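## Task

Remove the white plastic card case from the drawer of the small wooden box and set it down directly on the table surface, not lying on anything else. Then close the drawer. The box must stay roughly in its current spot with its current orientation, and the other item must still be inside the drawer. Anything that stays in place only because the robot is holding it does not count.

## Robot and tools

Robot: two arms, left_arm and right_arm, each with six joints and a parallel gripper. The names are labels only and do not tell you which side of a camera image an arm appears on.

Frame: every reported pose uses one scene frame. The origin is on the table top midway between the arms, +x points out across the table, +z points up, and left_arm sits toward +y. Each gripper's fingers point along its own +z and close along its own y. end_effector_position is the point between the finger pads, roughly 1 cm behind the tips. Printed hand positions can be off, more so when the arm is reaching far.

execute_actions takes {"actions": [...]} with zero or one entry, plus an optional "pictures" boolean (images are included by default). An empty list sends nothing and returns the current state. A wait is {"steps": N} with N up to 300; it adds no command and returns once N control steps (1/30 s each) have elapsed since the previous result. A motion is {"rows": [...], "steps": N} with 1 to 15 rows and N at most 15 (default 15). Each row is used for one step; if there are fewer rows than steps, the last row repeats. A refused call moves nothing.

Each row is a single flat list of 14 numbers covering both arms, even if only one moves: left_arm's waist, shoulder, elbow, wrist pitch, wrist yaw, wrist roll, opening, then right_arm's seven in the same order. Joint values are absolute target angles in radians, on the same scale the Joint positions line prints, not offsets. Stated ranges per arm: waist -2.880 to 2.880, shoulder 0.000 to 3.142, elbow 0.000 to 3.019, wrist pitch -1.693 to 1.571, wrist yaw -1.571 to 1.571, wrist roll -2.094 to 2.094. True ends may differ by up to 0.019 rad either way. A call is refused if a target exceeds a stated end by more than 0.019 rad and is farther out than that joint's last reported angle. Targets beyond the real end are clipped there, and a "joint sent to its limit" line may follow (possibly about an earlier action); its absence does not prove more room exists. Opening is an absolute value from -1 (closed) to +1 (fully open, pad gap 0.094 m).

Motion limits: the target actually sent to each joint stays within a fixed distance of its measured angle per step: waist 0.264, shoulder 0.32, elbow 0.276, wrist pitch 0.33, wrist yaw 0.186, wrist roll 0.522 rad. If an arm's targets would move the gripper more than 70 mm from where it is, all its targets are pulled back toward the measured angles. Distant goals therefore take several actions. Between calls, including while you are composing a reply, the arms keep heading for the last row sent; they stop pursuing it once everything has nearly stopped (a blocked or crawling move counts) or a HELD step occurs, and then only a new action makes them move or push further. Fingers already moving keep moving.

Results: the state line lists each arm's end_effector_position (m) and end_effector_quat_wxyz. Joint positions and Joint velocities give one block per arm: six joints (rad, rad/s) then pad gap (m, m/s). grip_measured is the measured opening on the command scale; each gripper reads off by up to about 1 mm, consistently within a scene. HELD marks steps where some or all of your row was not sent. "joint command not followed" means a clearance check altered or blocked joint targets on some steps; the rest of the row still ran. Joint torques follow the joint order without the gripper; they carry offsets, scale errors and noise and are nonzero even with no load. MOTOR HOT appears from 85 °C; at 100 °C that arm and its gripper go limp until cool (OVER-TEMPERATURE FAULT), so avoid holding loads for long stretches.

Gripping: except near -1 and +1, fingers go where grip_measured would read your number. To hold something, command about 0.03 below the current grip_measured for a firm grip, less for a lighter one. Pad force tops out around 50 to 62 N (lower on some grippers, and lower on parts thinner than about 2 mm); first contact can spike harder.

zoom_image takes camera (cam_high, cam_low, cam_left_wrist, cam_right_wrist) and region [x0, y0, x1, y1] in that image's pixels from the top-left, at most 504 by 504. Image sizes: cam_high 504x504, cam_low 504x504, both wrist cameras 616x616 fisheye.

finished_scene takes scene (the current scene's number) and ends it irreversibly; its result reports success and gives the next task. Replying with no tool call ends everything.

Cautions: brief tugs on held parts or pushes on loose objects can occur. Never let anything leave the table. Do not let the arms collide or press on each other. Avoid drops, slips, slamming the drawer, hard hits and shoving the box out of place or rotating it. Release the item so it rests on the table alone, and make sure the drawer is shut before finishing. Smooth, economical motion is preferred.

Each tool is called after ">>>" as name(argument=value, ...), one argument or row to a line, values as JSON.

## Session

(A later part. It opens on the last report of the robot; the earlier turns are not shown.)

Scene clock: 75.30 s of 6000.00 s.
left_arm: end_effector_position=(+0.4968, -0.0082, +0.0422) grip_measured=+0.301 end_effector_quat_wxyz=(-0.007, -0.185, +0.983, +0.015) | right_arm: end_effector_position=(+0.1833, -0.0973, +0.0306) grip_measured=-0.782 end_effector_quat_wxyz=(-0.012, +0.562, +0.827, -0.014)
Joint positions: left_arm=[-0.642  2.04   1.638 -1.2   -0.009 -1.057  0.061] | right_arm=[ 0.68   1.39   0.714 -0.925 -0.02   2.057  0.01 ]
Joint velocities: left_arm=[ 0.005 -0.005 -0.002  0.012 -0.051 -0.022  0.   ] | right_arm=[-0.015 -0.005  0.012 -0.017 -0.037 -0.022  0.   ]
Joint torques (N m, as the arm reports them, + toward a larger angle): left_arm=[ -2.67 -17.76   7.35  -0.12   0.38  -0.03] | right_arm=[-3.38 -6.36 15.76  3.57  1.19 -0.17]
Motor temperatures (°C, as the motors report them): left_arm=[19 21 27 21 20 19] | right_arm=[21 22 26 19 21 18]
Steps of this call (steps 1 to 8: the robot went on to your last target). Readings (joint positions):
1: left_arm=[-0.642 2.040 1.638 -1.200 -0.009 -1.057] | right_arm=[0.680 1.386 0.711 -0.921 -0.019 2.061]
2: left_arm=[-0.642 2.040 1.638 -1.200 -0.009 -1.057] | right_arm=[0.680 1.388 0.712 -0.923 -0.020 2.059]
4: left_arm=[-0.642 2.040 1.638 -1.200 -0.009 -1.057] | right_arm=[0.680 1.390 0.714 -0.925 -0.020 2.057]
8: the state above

>>> execute_actions(
  actions=[
    {"rows":[[-0.67,2.05,1.65,-1.21,0,-1.06,0.3,0.642,1.42,0.835,-0.86,0.01,2.035,-0.82],[-0.67,2.05,1.65,-1.21,0,-1.06,0.3,0.647,1.418,0.832,-0.86,0.01,2.04,-0.82],[-0.67,2.05,1.65,-1.21,0,-1.06,0.3,0.652,1.416,0.83,-0.86,0.01,2.045,-0.82],[-0.67,2.05,1.65,-1.21,0,-1.06,0.3,0.657,1.415,0.83,-0.86,0.01,2.05,-0.82],[-0.67,2.05,1.65,-1.21,0,-1.06,0.3,0.662,1.415,0.83,-0.86,0.01,2.055,-0.82],[-0.67,2.05,1.65,-1.21,0,-1.06,0.3,0.667,1.415,0.83,-0.86,0.01,2.06,-0.82],[-0.67,2.05,1.65,-1.21,0,-1.06,0.3,0.672,1.415,0.83,-0.86,0.0,2.065,-0.82],[-0.67,2.05,1.65,-1.21,0,-1.06,0.3,0.677,1.415,0.83,-0.86,0.0,2.07,-0.82],[-0.67,2.05,1.65,-1.21,0,-1.06,0.3,0.682,1.415,0.83,-0.86,-0.01,2.07,-0.82],[-0.67,2.05,1.65,-1.21,0,-1.06,0.3,0.687,1.415,0.83,-0.86,-0.01,2.07,-0.82],[-0.67,2.05,1.65,-1.21,0,-1.06,0.3,0.692,1.415,0.83,-0.86,-0.02,2.07,-0.82]]},
  ],
)

Scene clock: 78.33 s of 6000.00 s.
left_arm: end_effector_position=(+0.4972, -0.0081, +0.0422) grip_measured=+0.301 end_effector_quat_wxyz=(-0.006, -0.185, +0.983, +0.015) | right_arm: end_effector_position=(+0.1825, -0.0953, +0.0310) grip_measured=-0.782 end_effector_quat_wxyz=(-0.011, +0.566, +0.824, -0.013)
Joint positions: left_arm=[-0.642  2.04   1.638 -1.199 -0.011 -1.057  0.061] | right_arm=[ 0.687  1.391  0.716 -0.925 -0.019  2.072  0.01 ]
Joint velocities: left_arm=[-0.005 -0.015 -0.007  0.002  0.007  0.022  0.   ] | right_arm=[ 0.024  0.024  0.007 -0.007 -0.007 -0.022  0.001]
Joint torques (N m, as the arm reports them, + toward a larger angle): left_arm=[ -2.39 -17.71   7.44  -0.18   0.52  -0.04] | right_arm=[ 0.85 -7.01 14.72  3.52  0.11  0.  ]
Motor temperatures (°C, as the motors report them): left_arm=[19 22 27 21 20 19] | right_arm=[21 22 27 19 22 18]
Steps of this call (steps 1 to 15: the robot went on to your last target; steps 16 to 76: nothing new was sent; steps 77 to 91: all 15 steps of this action). Readings (joint positions):
77: left_arm=[-0.642 2.040 1.638 -1.200 -0.009 -1.057] | right_arm=[0.680 1.390 0.714 -0.925 -0.020 2.057]
78: left_arm=[-0.642 2.040 1.638 -1.200 -0.009 -1.057] | right_arm=[0.680 1.390 0.714 -0.925 -0.020 2.057]
80: left_arm=[-0.642 2.040 1.638 -1.200 -0.009 -1.057] | right_arm=[0.680 1.390 0.714 -0.925 -0.020 2.057]
84: left_arm=[-0.642 2.040 1.638 -1.200 -0.009 -1.057] | right_arm=[0.683 1.390 0.714 -0.925 -0.018 2.064]
91: the state above

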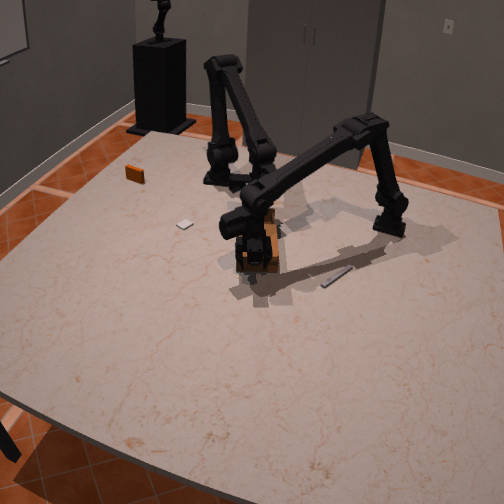

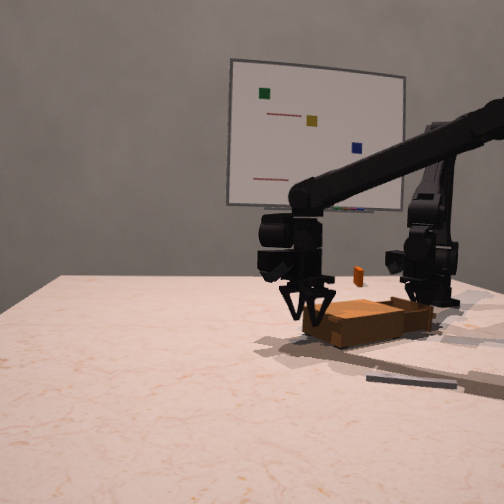

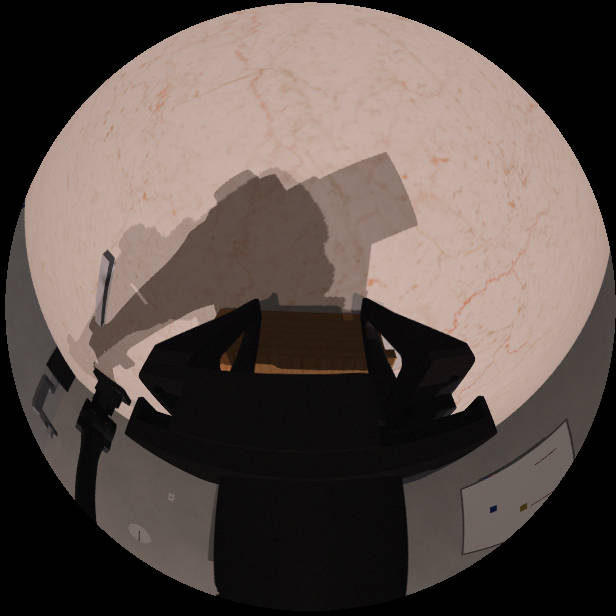

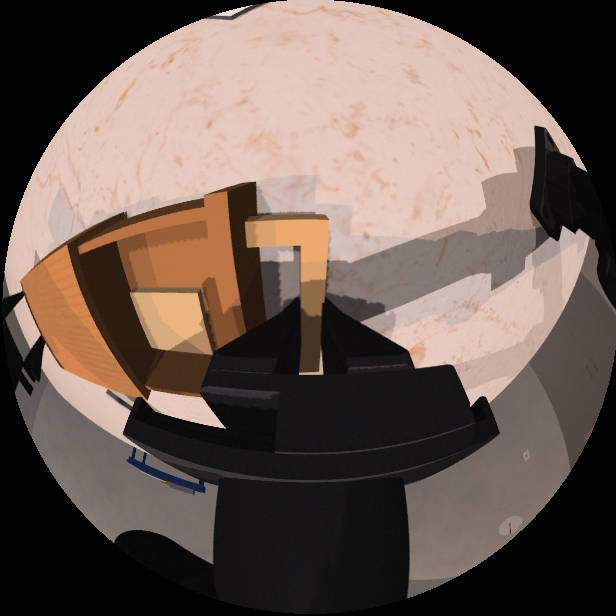

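>>> execute_actions(
  actions=[
    {"rows":[[-0.672,2.05,1.65,-1.21,0,-1.06,0.3,0.686,1.41,0.834,-0.856,-0.015,2.07,-0.82],[-0.674,2.05,1.65,-1.21,0,-1.06,0.3,0.68,1.405,0.838,-0.852,-0.01,2.07,-0.82],[-0.676,2.05,1.65,-1.21,0,-1.06,0.3,0.675,1.40,0.842,-0.848,-0.005,2.07,-0.82],[-0.678,2.05,1.65,-1.21,0,-1.06,0.3,0.67,1.395,0.846,-0.844,0,2.07,-0.82],[-0.68,2.05,1.65,-1.21,0,-1.06,0.3,0.665,1.39,0.85,-0.84,0,2.07,-0.82],[-0.68,2.05,1.65,-1.21,0,-1.06,0.3,0.66,1.39,0.855,-0.836,0,2.07,-0.82],[-0.68,2.05,1.65,-1.21,0,-1.06,0.3,0.655,1.39,0.86,-0.832,0,2.07,-0.82],[-0.68,2.05,1.65,-1.21,0,-1.06,0.3,0.65,1.39,0.865,-0.83,0,2.07,-0.82],[-0.68,2.05,1.65,-1.21,0,-1.06,0.3,0.645,1.39,0.87,-0.83,0,2.07,-0.82]]},
  ],
)

Scene clock: 80.80 s of 6000.00 s.
left_arm: end_effector_position=(+0.4983, -0.0073, +0.0422) grip_measured=+0.301 end_effector_quat_wxyz=(-0.003, -0.181, +0.983, +0.017) | right_arm: end_effector_position=(+0.2057, -0.0824, +0.0418) grip_measured=-0.782 end_effector_quat_wxyz=(-0.003, +0.577, +0.817, +0.017)
Joint positions: left_arm=[-0.642  2.04   1.638 -1.198 -0.018 -1.049  0.061] | right_arm=[ 0.663  1.394  0.755 -0.898 -0.01   2.076  0.01 ]
Joint velocities: left_arm=[-0.005 -0.005  0.012 -0.012 -0.037  0.051 -0.002] | right_arm=[-0.063  0.005  0.183  0.105 -0.022 -0.081  0.001]
Joint torques (N m, as the arm reports them, + toward a larger angle): left_arm=[ -3.4  -17.88   7.25  -0.25   0.9   -0.13] | right_arm=[-0.94 -8.84 14.39  3.4   0.44  0.01]
Motor temperatures (°C, as the motors report them): left_arm=[19 22 27 21 20 19] | right_arm=[21 22 28 20 21 18]
Steps of this call (steps 1 to 15: the robot went on to your last target; steps 16 to 59: nothing new was sent; steps 60 to 74: all 15 steps of this action). Readings (joint positions):
60: left_arm=[-0.642 2.040 1.638 -1.199 -0.013 -1.053] | right_arm=[0.688 1.394 0.719 -0.925 -0.020 2.076]
61: left_arm=[-0.642 2.040 1.638 -1.199 -0.013 -1.053] | right_arm=[0.688 1.394 0.719 -0.925 -0.019 2.076]
63: left_arm=[-0.642 2.040 1.638 -1.199 -0.013 -1.053] | right_arm=[0.688 1.394 0.719 -0.925 -0.017 2.077]
67: left_arm=[-0.642 2.040 1.638 -1.199 -0.015 -1.052] | right_arm=[0.688 1.394 0.719 -0.925 -0.017 2.077]
74: the state above

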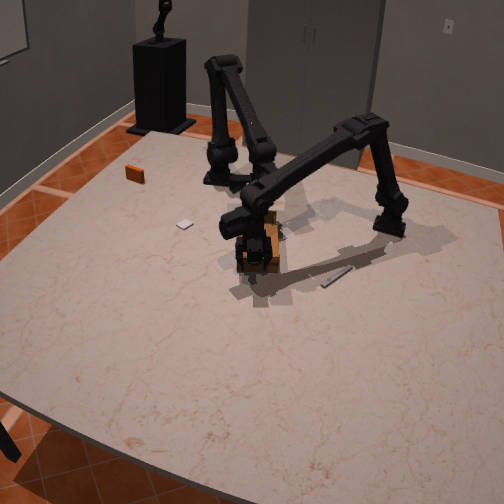

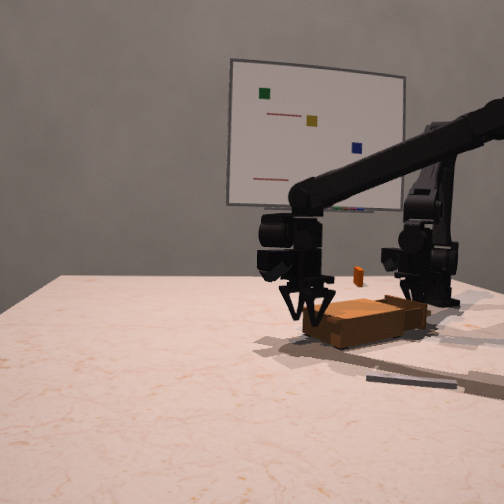

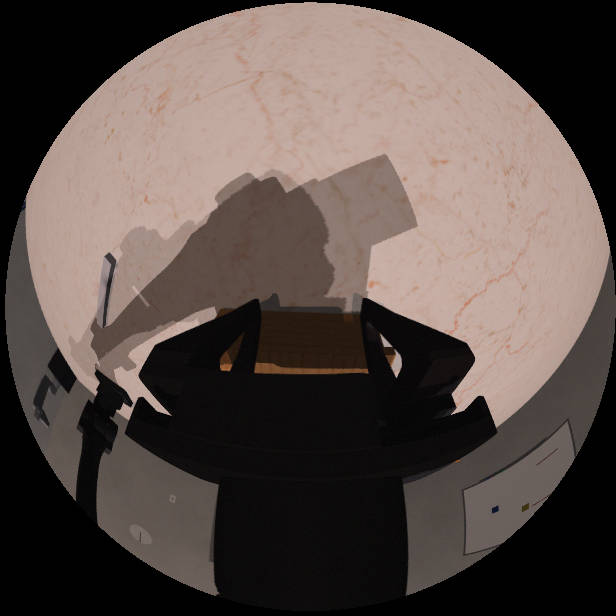

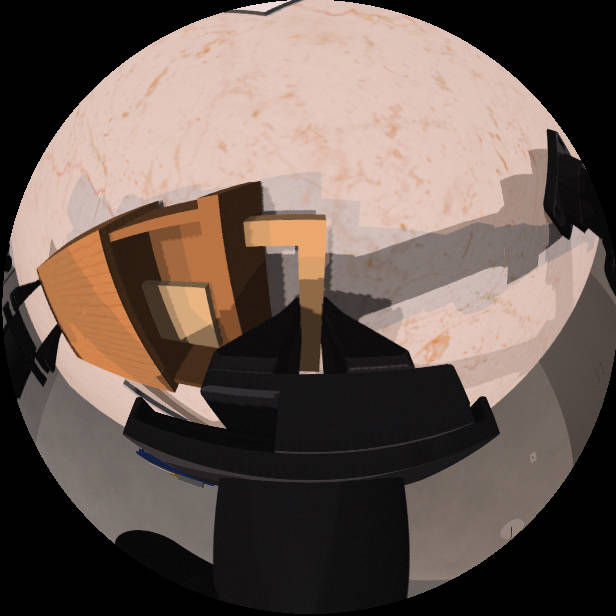

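>>> execute_actions(
  actions=[
    {"rows":[[-0.68,2.05,1.65,-1.21,0,-1.06,0.3,0.641,1.405,0.865,-0.835,0,2.06,-0.82],[-0.68,2.05,1.65,-1.21,0,-1.06,0.3,0.637,1.42,0.862,-0.84,0,2.05,-0.82],[-0.68,2.05,1.65,-1.21,0,-1.06,0.3,0.633,1.432,0.862,-0.845,0,2.04,-0.82],[-0.68,2.05,1.65,-1.21,0,-1.06,0.3,0.63,1.442,0.865,-0.85,0,2.032,-0.82],[-0.68,2.05,1.65,-1.21,0,-1.06,0.3,0.627,1.45,0.87,-0.855,0,2.025,-0.82],[-0.68,2.05,1.65,-1.21,0,-1.06,0.3,0.624,1.456,0.875,-0.858,0,2.02,-0.82],[-0.68,2.05,1.65,-1.21,0,-1.06,0.3,0.621,1.462,0.88,-0.86,0,2.016,-0.82],[-0.68,2.05,1.65,-1.21,0,-1.06,0.3,0.618,1.467,0.885,-0.862,0,2.012,-0.82],[-0.68,2.05,1.65,-1.21,0,-1.06,0.3,0.615,1.472,0.89,-0.864,0,2.008,-0.82],[-0.68,2.05,1.65,-1.21,0,-1.06,0.3,0.612,1.477,0.895,-0.865,0,2.005,-0.82],[-0.68,2.05,1.65,-1.21,0,-1.06,0.3,0.609,1.482,0.9,-0.865,0,2.002,-0.82],[-0.68,2.05,1.65,-1.21,0,-1.06,0.3,0.606,1.487,0.905,-0.865,0,1.999,-0.82],[-0.68,2.05,1.65,-1.21,0,-1.06,0.3,0.604,1.492,0.91,-0.865,0,1.996,-0.82],[-0.68,2.05,1.65,-1.21,0,-1.06,0.3,0.602,1.496,0.915,-0.865,0,1.993,-0.82],[-0.68,2.05,1.65,-1.21,0,-1.06,0.3,0.6,1.5,0.92,-0.865,0,1.99,-0.82]]},
  ],
)

Scene clock: 83.33 s of 6000.00 s.
left_arm: end_effector_position=(+0.4973, -0.0078, +0.0423) grip_measured=+0.301 end_effector_quat_wxyz=(-0.003, -0.179, +0.984, +0.017) | right_arm: end_effector_position=(+0.2325, -0.0736, +0.0341) grip_measured=-0.782 end_effector_quat_wxyz=(-0.005, +0.572, +0.820, +0.005)
Joint positions: left_arm=[-0.644  2.04   1.638 -1.2   -0.018 -1.047  0.061] | right_arm=[ 0.623  1.485  0.827 -0.903 -0.012  2.024  0.01 ]
Joint velocities: left_arm=[-0.005  0.005 -0.002 -0.012 -0.007 -0.037 -0.   ] | right_arm=[-0.112  0.22   0.203 -0.002 -0.007 -0.125 -0.001]
Joint torques (N m, as the arm reports them, + toward a larger angle): left_arm=[ -3.49 -17.89   7.3   -0.14   0.81  -0.11] | right_arm=[ -0.71 -10.41  12.51   2.31   0.52  -0.12]
Motor temperatures (°C, as the motors report them): left_arm=[19 22 27 21 20 19] | right_arm=[21 22 29 20 21 18]
Steps of this call (steps 1 to 30: the robot went on to your last target; steps 31 to 61: nothing new was sent; steps 62 to 76: all 15 steps of this action). Readings (joint positions):
62: left_arm=[-0.642 2.040 1.638 -1.198 -0.020 -1.047] | right_arm=[0.661 1.401 0.765 -0.893 -0.010 2.075]
63: left_arm=[-0.642 2.040 1.638 -1.198 -0.020 -1.047] | right_arm=[0.661 1.404 0.765 -0.893 -0.010 2.073]
65: left_arm=[-0.643 2.040 1.638 -1.199 -0.018 -1.047] | right_arm=[0.658 1.418 0.766 -0.893 -0.011 2.065]
69: left_arm=[-0.644 2.040 1.638 -1.200 -0.018 -1.047] | right_arm=[0.652 1.445 0.777 -0.901 -0.017 2.049]
76: the state above

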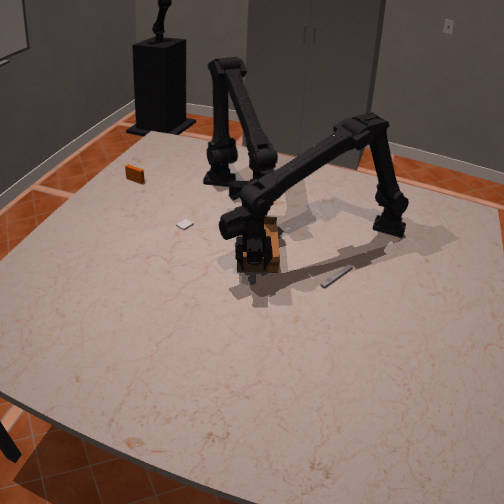

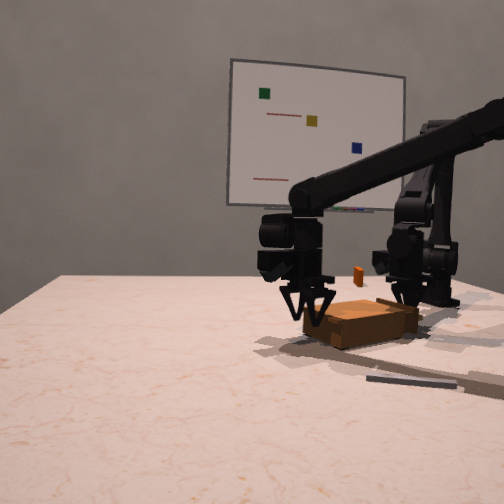

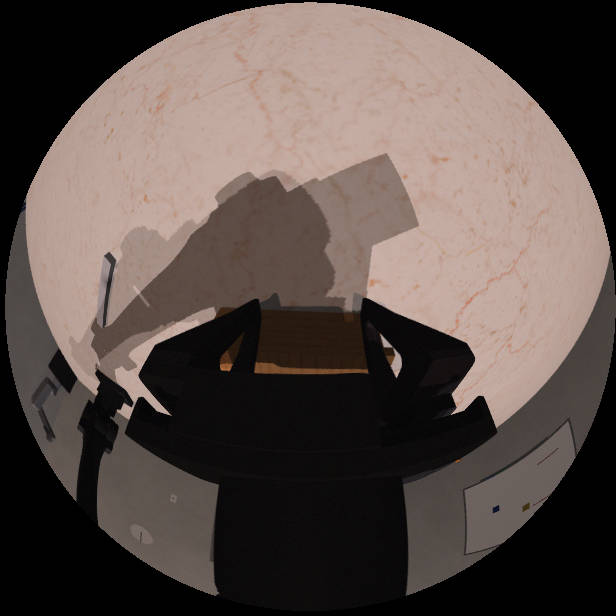

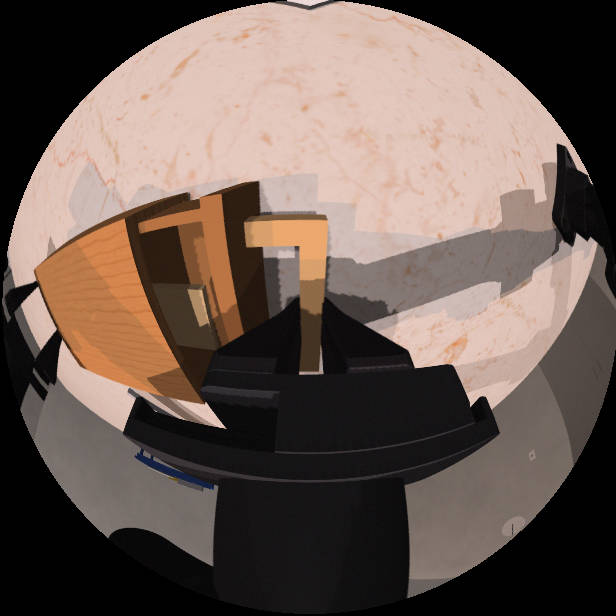

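>>> execute_actions(
  actions=[
    {"rows":[[-0.68,2.05,1.65,-1.21,0,-1.06,0.3,0.595,1.507,0.924,-0.867,0.005,1.986,-0.82],[-0.68,2.05,1.65,-1.21,0,-1.06,0.3,0.59,1.514,0.929,-0.869,0.01,1.982,-0.82],[-0.68,2.05,1.65,-1.21,0,-1.06,0.3,0.585,1.52,0.935,-0.871,0.01,1.978,-0.82],[-0.68,2.05,1.65,-1.21,0,-1.06,0.3,0.581,1.526,0.941,-0.873,0.01,1.974,-0.82],[-0.68,2.05,1.65,-1.21,0,-1.06,0.3,0.577,1.532,0.947,-0.875,0.01,1.97,-0.82],[-0.68,2.05,1.65,-1.21,0,-1.06,0.3,0.573,1.538,0.953,-0.877,0.01,1.967,-0.82],[-0.68,2.05,1.65,-1.21,0,-1.06,0.3,0.569,1.544,0.959,-0.879,0.01,1.964,-0.82],[-0.68,2.05,1.65,-1.21,0,-1.06,0.3,0.566,1.55,0.965,-0.881,0.01,1.961,-0.82],[-0.68,2.05,1.65,-1.21,0,-1.06,0.3,0.563,1.556,0.971,-0.883,0.01,1.958,-0.82],[-0.68,2.05,1.65,-1.21,0,-1.06,0.3,0.56,1.562,0.977,-0.885,0.01,1.955,-0.82],[-0.68,2.05,1.65,-1.21,0,-1.06,0.3,0.557,1.568,0.983,-0.886,0.01,1.952,-0.82],[-0.68,2.05,1.65,-1.21,0,-1.06,0.3,0.554,1.574,0.989,-0.887,0.01,1.949,-0.82],[-0.68,2.05,1.65,-1.21,0,-1.06,0.3,0.551,1.58,0.995,-0.888,0.01,1.946,-0.82],[-0.68,2.05,1.65,-1.21,0,-1.06,0.3,0.548,1.585,1.0,-0.889,0.01,1.943,-0.82],[-0.68,2.05,1.65,-1.21,0,-1.06,0.3,0.545,1.59,1.005,-0.89,0.01,1.94,-0.82]]},
  ],
)

>>> execute_actions(
  actions=[
    {"steps":10},
  ],
)

Scene clock: 86.47 s of 6000.00 s.
left_arm: end_effector_position=(+0.4973, -0.0078, +0.0423) grip_measured=+0.301 end_effector_quat_wxyz=(-0.003, -0.179, +0.984, +0.017) | right_arm: end_effector_position=(+0.2622, -0.0635, +0.0333) grip_measured=-0.782 end_effector_quat_wxyz=(-0.005, +0.569, +0.823, +0.003)
Joint positions: left_arm=[-0.644  2.04   1.638 -1.2   -0.018 -1.047  0.061] | right_arm=[ 0.587  1.557  0.907 -0.917 -0.01   1.979  0.01 ]
Joint velocities: left_arm=[ 0.005  0.005 -0.007 -0.007  0.007 -0.037 -0.001] | right_arm=[-0.073  0.132  0.154 -0.051 -0.051 -0.11   0.   ]
Joint torques (N m, as the arm reports them, + toward a larger angle): left_arm=[ -3.56 -17.66   7.38  -0.13   0.79  -0.13] | right_arm=[-3.27 -9.86 13.21  2.25  0.85 -0.28]
Motor temperatures (°C, as the motors report them): left_arm=[19 22 27 21 20 19] | right_arm=[21 22 29 20 21 18]
Steps of this call (steps 1 to 15: the robot went on to your last target; steps 16 to 79: nothing new was sent; steps 80 to 94: all 15 steps of this action). Readings (joint positions):
80: left_arm=[-0.644 2.040 1.638 -1.200 -0.018 -1.047] | right_arm=[0.619 1.494 0.835 -0.903 -0.011 2.014]
81: left_arm=[-0.644 2.040 1.638 -1.200 -0.018 -1.047] | right_arm=[0.619 1.495 0.836 -0.903 -0.011 2.013]
83: left_arm=[-0.644 2.040 1.638 -1.200 -0.018 -1.047] | right_arm=[0.618 1.498 0.839 -0.903 -0.010 2.010]
87: left_arm=[-0.644 2.040 1.638 -1.200 -0.018 -1.047] | right_arm=[0.606 1.518 0.862 -0.906 -0.009 1.999]
94: the state above

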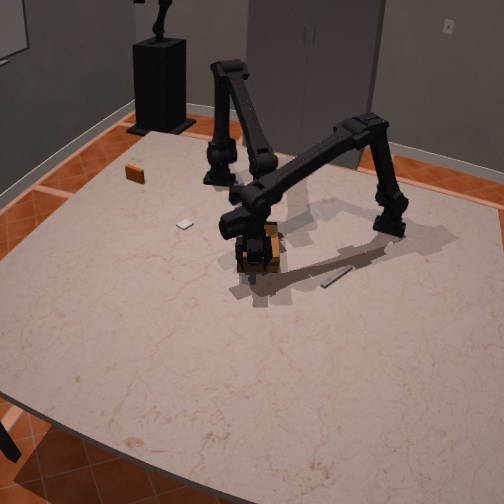

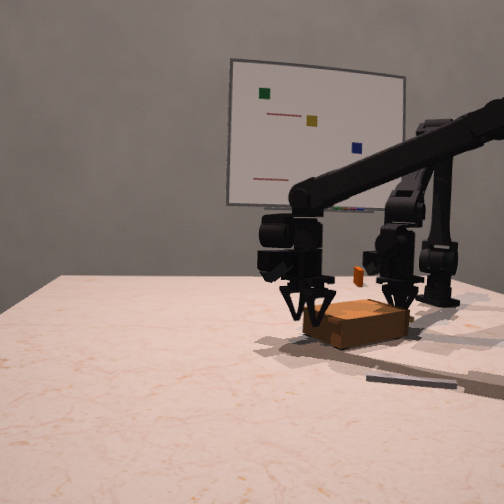

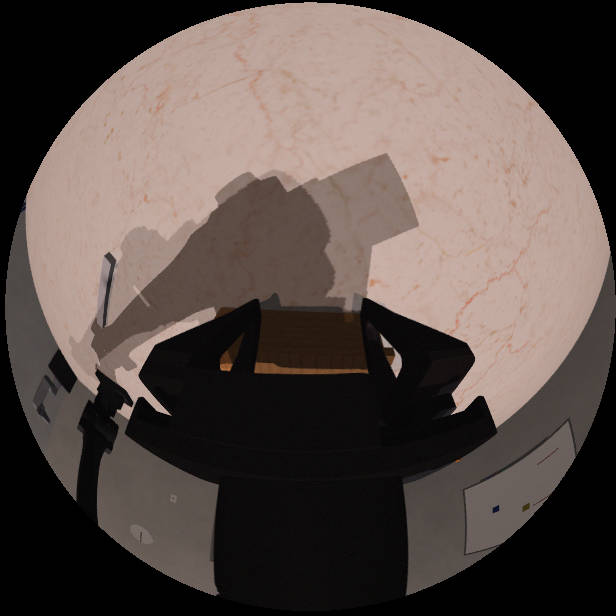

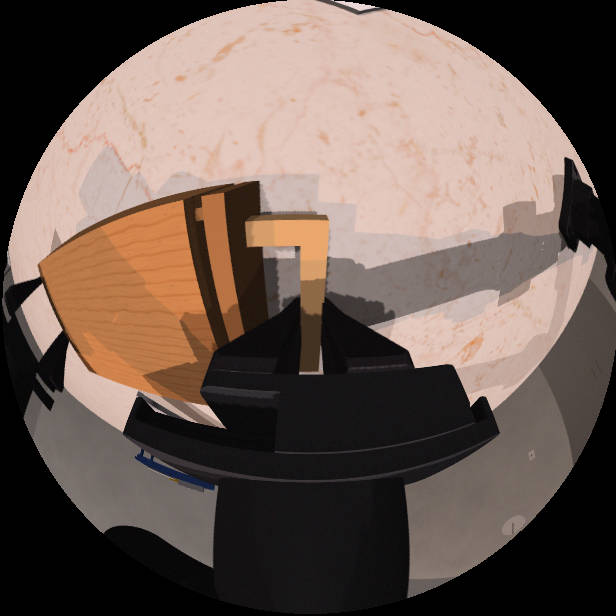

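Scene clock: 86.80 s of 6000.00 s.
left_arm: end_effector_position=(+0.4973, -0.0078, +0.0423) grip_measured=+0.301 end_effector_quat_wxyz=(-0.003, -0.179, +0.984, +0.017) | right_arm: end_effector_position=(+0.2662, -0.0620, +0.0334) grip_measured=-0.782 end_effector_quat_wxyz=(-0.005, +0.568, +0.823, +0.003)
Joint positions: left_arm=[-0.644  2.04   1.638 -1.2   -0.018 -1.047  0.061] | right_arm=[ 0.582  1.565  0.918 -0.919 -0.011  1.972  0.01 ]
Joint velocities: left_arm=[-0.015 -0.005 -0.002 -0.002 -0.051 -0.022 -0.001] | right_arm=[-0.005 -0.005 -0.002  0.002 -0.037 -0.022  0.001]
Joint torques (N m, as the arm reports them, + toward a larger angle): left_arm=[ -3.46 -17.75   7.36  -0.14   0.8   -0.12] | right_arm=[-2.79 -9.78 13.1   1.92  0.87 -0.28]
Motor temperatures (°C, as the motors report them): left_arm=[19 22 27 21 20 19] | right_arm=[21 22 29 20 21 18]
Steps of this call (steps 1 to 10: the robot went on to your last target). Readings (joint positions):
1: left_arm=[-0.644 2.040 1.638 -1.200 -0.018 -1.047] | right_arm=[0.585 1.560 0.912 -0.918 -0.011 1.977]
2: left_arm=[-0.644 2.040 1.638 -1.200 -0.018 -1.047] | right_arm=[0.583 1.563 0.915 -0.919 -0.011 1.975]
4: left_arm=[-0.644 2.040 1.638 -1.200 -0.018 -1.047] | right_arm=[0.582 1.565 0.918 -0.919 -0.011 1.973]
8: left_arm=[-0.644 2.040 1.638 -1.200 -0.018 -1.047] | right_arm=[0.582 1.565 0.918 -0.919 -0.011 1.972]
10: the state above

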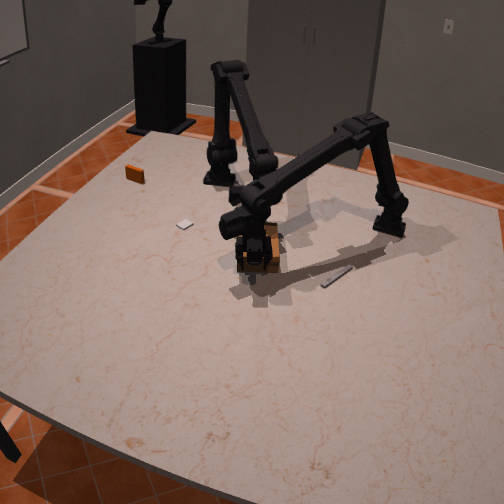

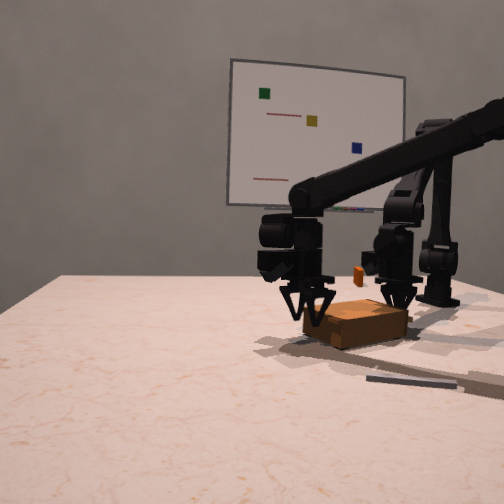

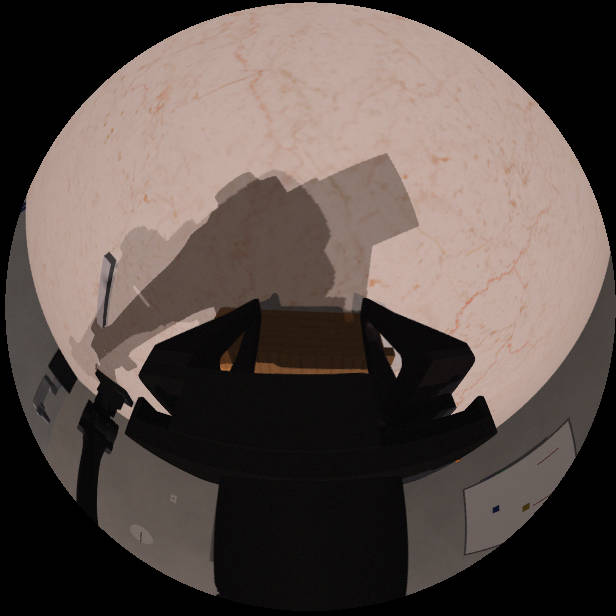

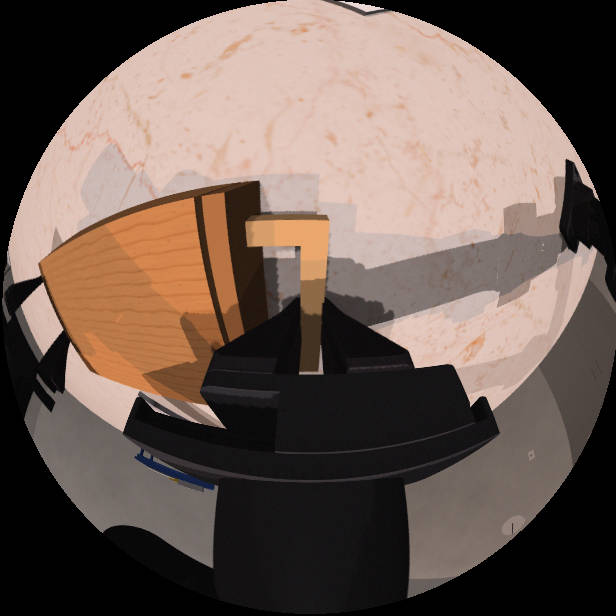

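A few mm left.

>>> execute_actions(
  actions=[
    {"rows":[[-0.68,2.05,1.65,-1.21,0,-1.06,0.3,0.545,1.593,1.01,-0.888,0.01,1.94,-0.82],[-0.68,2.05,1.65,-1.21,0,-1.06,0.3,0.544,1.596,1.016,-0.885,0.01,1.94,-0.82],[-0.68,2.05,1.65,-1.21,0,-1.06,0.3,0.543,1.599,1.022,-0.882,0.01,1.94,-0.82],[-0.68,2.05,1.65,-1.21,0,-1.06,0.3,0.542,1.602,1.028,-0.879,0.01,1.94,-0.82],[-0.68,2.05,1.65,-1.21,0,-1.06,0.3,0.541,1.605,1.034,-0.876,0.01,1.94,-0.82],[-0.68,2.05,1.65,-1.21,0,-1.06,0.3,0.54,1.608,1.04,-0.875,0.01,1.94,-0.82]],"steps":14},
  ],
)

Scene clock: 88.30 s of 6000.00 s.
left_arm: end_effector_position=(+0.4976, -0.0075, +0.0423) grip_measured=+0.301 end_effector_quat_wxyz=(-0.002, -0.179, +0.984, +0.018) | right_arm: end_effector_position=(+0.2699, -0.0606, +0.0336) grip_measured=-0.782 end_effector_quat_wxyz=(-0.006, +0.568, +0.823, +0.002)
Joint positions: left_arm=[-0.644  2.04   1.638 -1.2   -0.02  -1.046  0.061] | right_arm=[ 0.577  1.576  0.931 -0.926 -0.013  1.969  0.01 ]
Joint velocities: left_arm=[-0.024  0.005  0.022 -0.007 -0.037 -0.066 -0.   ] | right_arm=[-0.005 -0.005 -0.007  0.002  0.007 -0.037  0.001]
Joint torques (N m, as the arm reports them, + toward a larger angle): left_arm=[ -3.49 -17.83   7.36  -0.15   0.91  -0.12] | right_arm=[-2.87 -9.22 14.73  3.    0.95 -0.27]
Motor temperatures (°C, as the motors report them): left_arm=[19 22 27 21 20 19] | right_arm=[21 22 29 20 21 18]
Steps of this call (steps 1 to 30: the robot went on to your last target; step 31: nothing new was sent; steps 32 to 45: all 14 steps of this action). Readings (joint positions):
32: left_arm=[-0.644 2.040 1.638 -1.200 -0.018 -1.047] | right_arm=[0.582 1.565 0.918 -0.919 -0.011 1.972]
33: left_arm=[-0.644 2.040 1.638 -1.200 -0.018 -1.047] | right_arm=[0.582 1.566 0.918 -0.919 -0.011 1.972]
35: left_arm=[-0.644 2.040 1.638 -1.200 -0.018 -1.047] | right_arm=[0.582 1.567 0.921 -0.921 -0.011 1.972]
39: left_arm=[-0.644 2.040 1.638 -1.200 -0.020 -1.046] | right_arm=[0.577 1.576 0.931 -0.926 -0.013 1.969]
45: the state above

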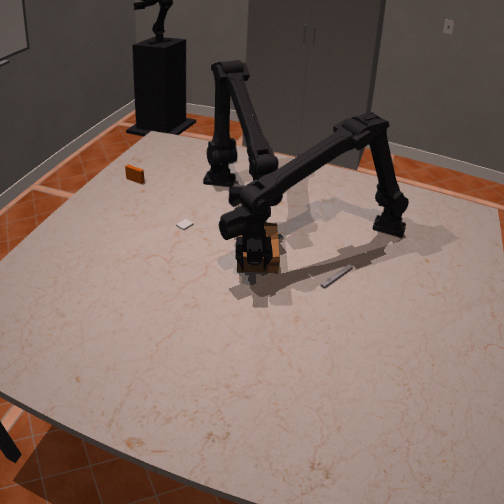

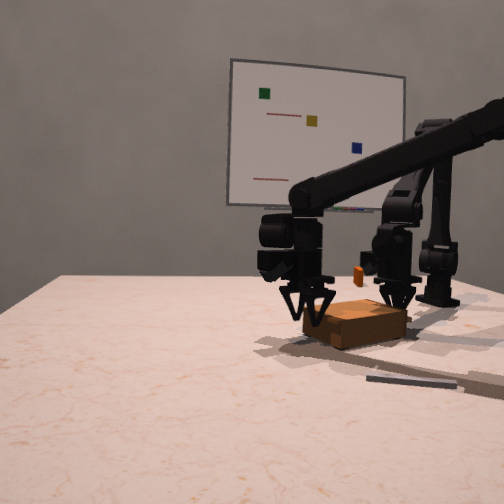

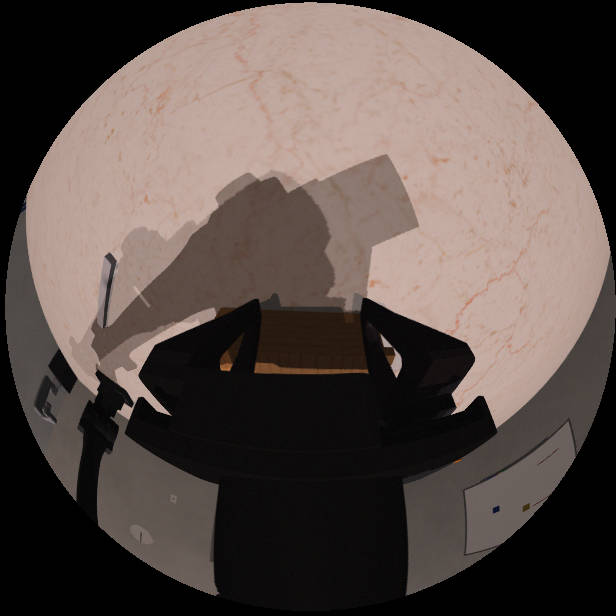

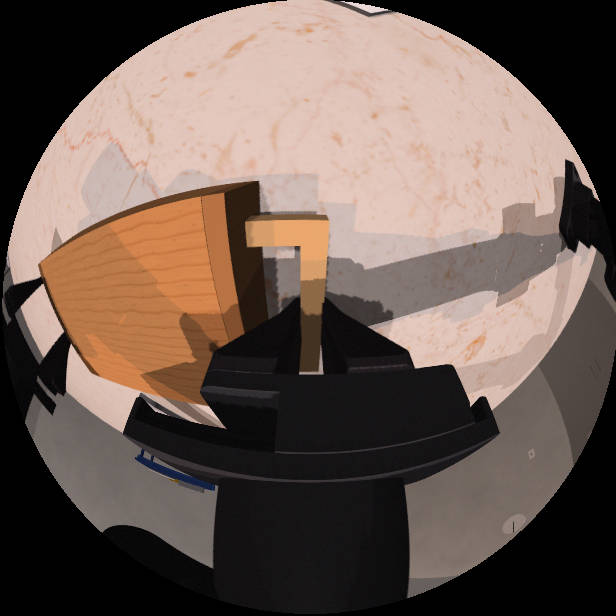

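>>> execute_actions(
  actions=[
    {"rows":[[-0.67,2.05,1.65,-1.205,0,-1.05,0.3,0.55,1.6,1.02,-0.885,0.005,1.95,-0.82],[-0.66,2.05,1.65,-1.2,0,-1.05,0.3,0.56,1.59,1.0,-0.895,0,1.96,-0.8],[-0.65,2.05,1.65,-1.195,0,-1.05,0.3,0.568,1.585,0.98,-0.905,0,1.965,-0.75],[-0.64,2.05,1.65,-1.19,0,-1.05,0.3,0.575,1.58,0.96,-0.915,0,1.97,-0.7],[-0.63,2.05,1.65,-1.18,0,-1.05,0.3,0.577,1.576,0.945,-0.925,0,1.97,-0.63],[-0.622,2.05,1.65,-1.17,0,-1.05,0.3,0.577,1.57,0.94,-0.93,0,1.97,-0.57],[-0.615,2.05,1.65,-1.165,0,-1.05,0.3,0.577,1.56,0.94,-0.935,0,1.97,-0.53],[-0.61,2.045,1.65,-1.16,0,-1.05,0.3,0.577,1.55,0.94,-0.94,0,1.97,-0.53],[-0.61,2.04,1.65,-1.16,0,-1.05,0.3,0.577,1.54,0.94,-0.945,0,1.97,-0.53],[-0.61,2.035,1.65,-1.16,0,-1.05,0.3,0.577,1.53,0.94,-0.95,0,1.97,-0.53],[-0.61,2.03,1.65,-1.16,0,-1.05,0.3,0.577,1.52,0.94,-0.955,0,1.97,-0.53],[-0.61,2.025,1.65,-1.16,0,-1.05,0.3,0.577,1.51,0.94,-0.96,0,1.97,-0.53],[-0.61,2.02,1.65,-1.16,0,-1.05,0.3,0.577,1.5,0.94,-0.965,0,1.97,-0.53],[-0.61,2.02,1.65,-1.16,0,-1.05,0.3,0.577,1.49,0.94,-0.97,0,1.97,-0.53],[-0.61,2.02,1.65,-1.16,0,-1.05,0.3,0.577,1.48,0.94,-0.975,0,1.97,-0.53]]},
  ],
)

>>> execute_actions(
  actions=[
    {"steps":10},
  ],
)

Scene clock: 91.03 s of 6000.00 s.
left_arm: end_effector_position=(+0.5122, -0.0002, +0.0419) grip_measured=+0.301 end_effector_quat_wxyz=(+0.000, -0.192, +0.981, +0.002) | right_arm: end_effector_position=(+0.2692, -0.0635, +0.0498) grip_measured=-0.532 end_effector_quat_wxyz=(+0.001, +0.568, +0.823, +0.009)
Joint positions: left_arm=[-0.615  2.041  1.638 -1.171 -0.003 -1.044  0.061] | right_arm=[ 0.578  1.532  0.931 -0.951 -0.003  1.969  0.022]
Joint velocities: left_arm=[ 0.024 -0.005 -0.017 -0.002 -0.066 -0.022  0.   ] | right_arm=[ 0.005 -0.357  0.012 -0.154 -0.051  0.051  0.   ]
Joint torques (N m, as the arm reports them, + toward a larger angle): left_arm=[  0.21 -20.14   7.36   0.68   0.12  -0.05] | right_arm=[  0.78 -15.14   7.25  -0.15   0.21   0.05]
Motor temperatures (°C, as the motors report them): left_arm=[19 22 27 21 20 19] | right_arm=[21 22 30 20 22 18]
Steps of this call (steps 1 to 15: the robot went on to your last target; steps 16 to 67: nothing new was sent; steps 68 to 82: all 15 steps of this action). Readings (joint positions):
68: left_arm=[-0.644 2.040 1.638 -1.200 -0.020 -1.045] | right_arm=[0.577 1.576 0.931 -0.927 -0.013 1.969]
69: left_arm=[-0.643 2.040 1.638 -1.199 -0.020 -1.044] | right_arm=[0.577 1.576 0.931 -0.928 -0.014 1.969]
71: left_arm=[-0.641 2.040 1.638 -1.198 -0.016 -1.044] | right_arm=[0.578 1.576 0.931 -0.929 -0.013 1.969]
75: left_arm=[-0.633 2.041 1.638 -1.182 -0.004 -1.044] | right_arm=[0.578 1.576 0.931 -0.929 -0.003 1.969]
82: the state above

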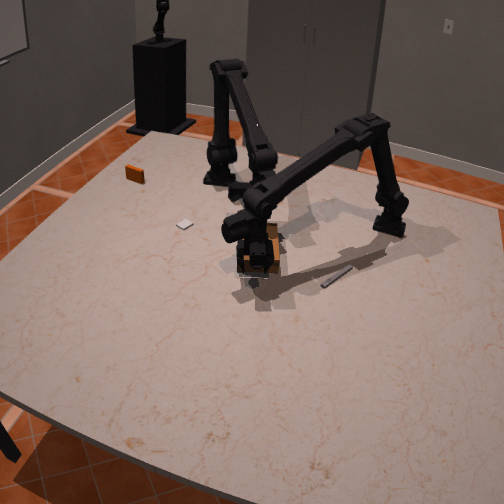

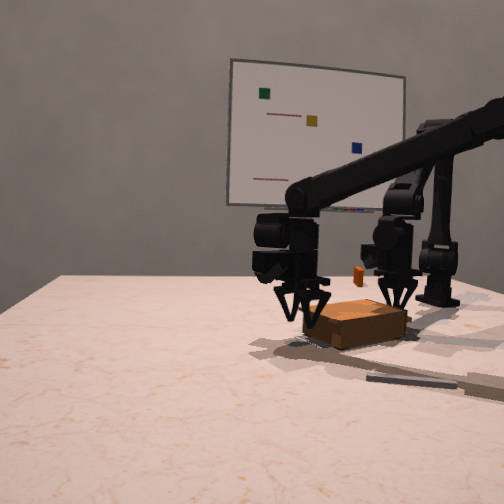

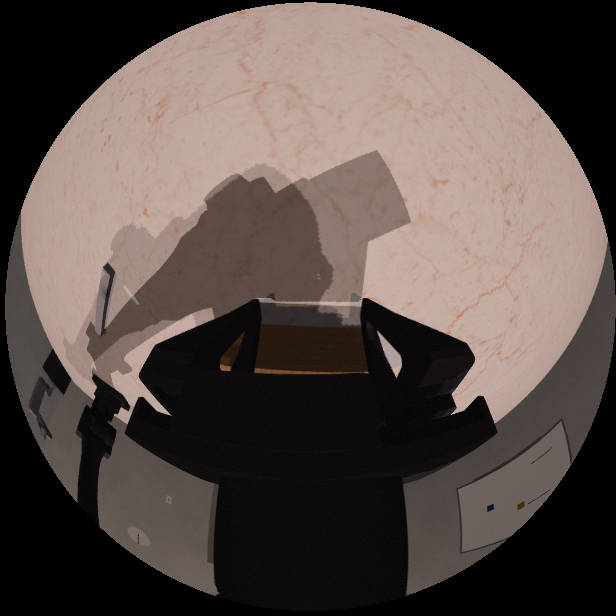

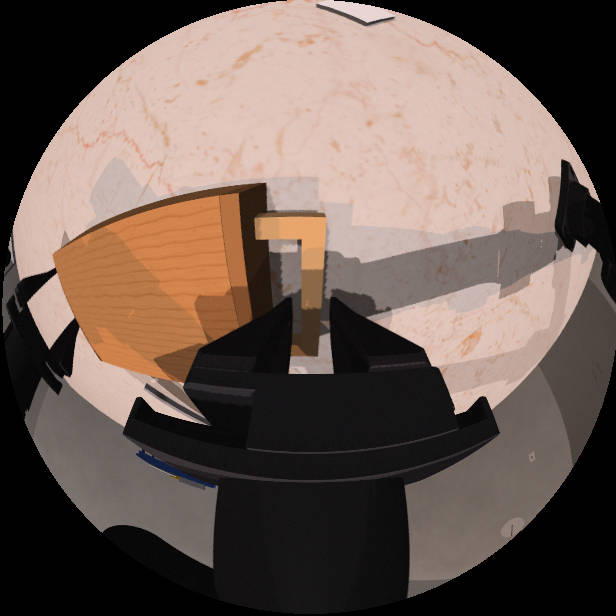

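Scene clock: 91.37 s of 6000.00 s.
left_arm: end_effector_position=(+0.5125, +0.0002, +0.0419) grip_measured=+0.301 end_effector_quat_wxyz=(+0.000, -0.193, +0.981, +0.002) | right_arm: end_effector_position=(+0.2699, -0.0629, +0.0663) grip_measured=-0.532 end_effector_quat_wxyz=(+0.004, +0.568, +0.822, +0.026)
Joint positions: left_arm=[-0.614  2.041  1.638 -1.171 -0.003 -1.044  0.061] | right_arm=[ 0.578  1.488  0.931 -0.961 -0.003  1.969  0.022]
Joint velocities: left_arm=[-0.024 -0.015 -0.012 -0.012 -0.037 -0.037 -0.001] | right_arm=[-0.015 -0.005 -0.002  0.002 -0.022  0.022 -0.   ]
Joint torques (N m, as the arm reports them, + toward a larger angle): left_arm=[  0.62 -20.07   7.35   0.7    0.12  -0.05] | right_arm=[  0.57 -11.63   7.54  -0.23   0.21   0.05]
Motor temperatures (°C, as the motors report them): left_arm=[19 22 27 21 20 19] | right_arm=[21 22 29 20 21 18]
Steps of this call (steps 1 to 10: the robot went on to your last target). Readings (joint positions):
1: left_arm=[-0.614 2.041 1.638 -1.171 -0.003 -1.044] | right_arm=[0.578 1.520 0.931 -0.956 -0.003 1.969]
2: left_arm=[-0.614 2.041 1.638 -1.171 -0.003 -1.044] | right_arm=[0.578 1.509 0.931 -0.958 -0.003 1.969]
4: left_arm=[-0.614 2.041 1.638 -1.171 -0.003 -1.044] | right_arm=[0.578 1.493 0.931 -0.960 -0.003 1.969]
8: left_arm=[-0.614 2.041 1.638 -1.171 -0.003 -1.044] | right_arm=[0.578 1.488 0.931 -0.961 -0.003 1.969]
10: the state above

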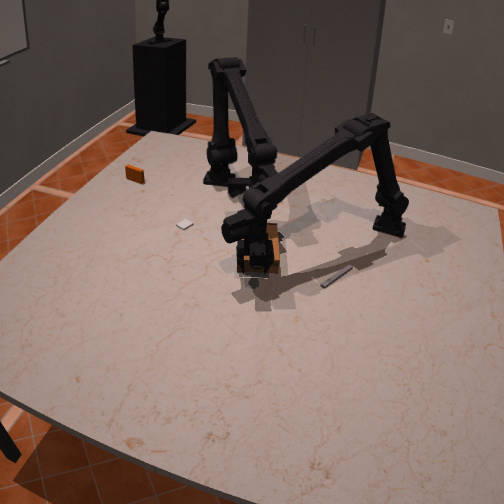

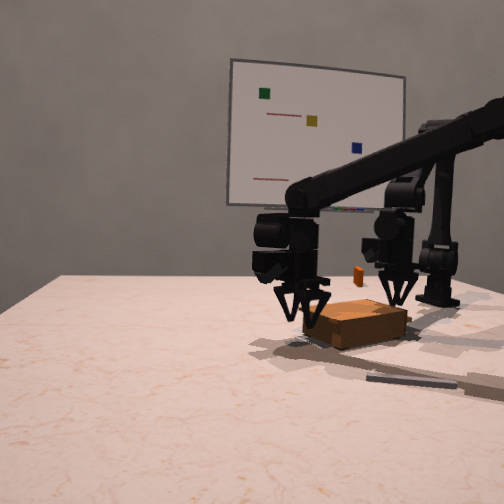

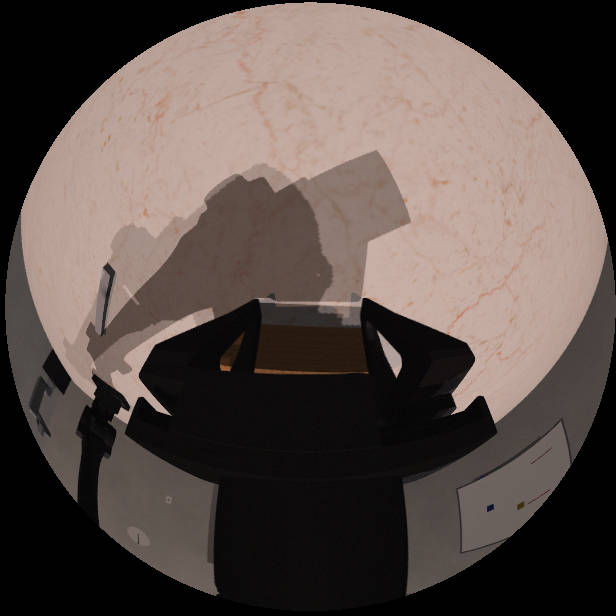

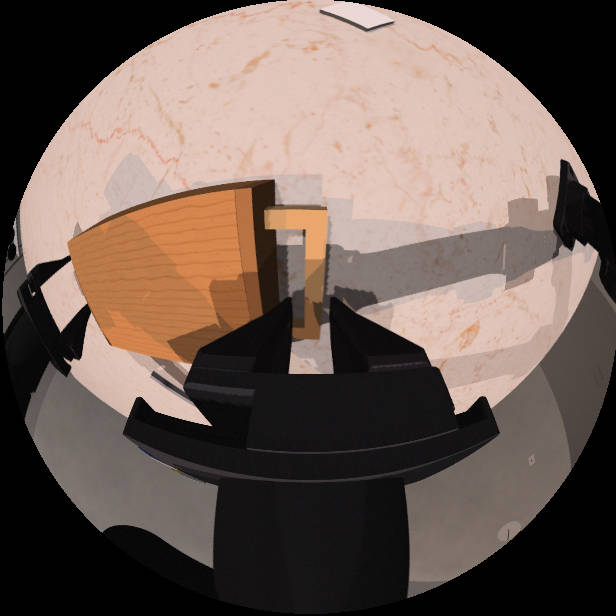

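>>> finished_scene(
  scene=2,
)

The scene is finished: the task was done.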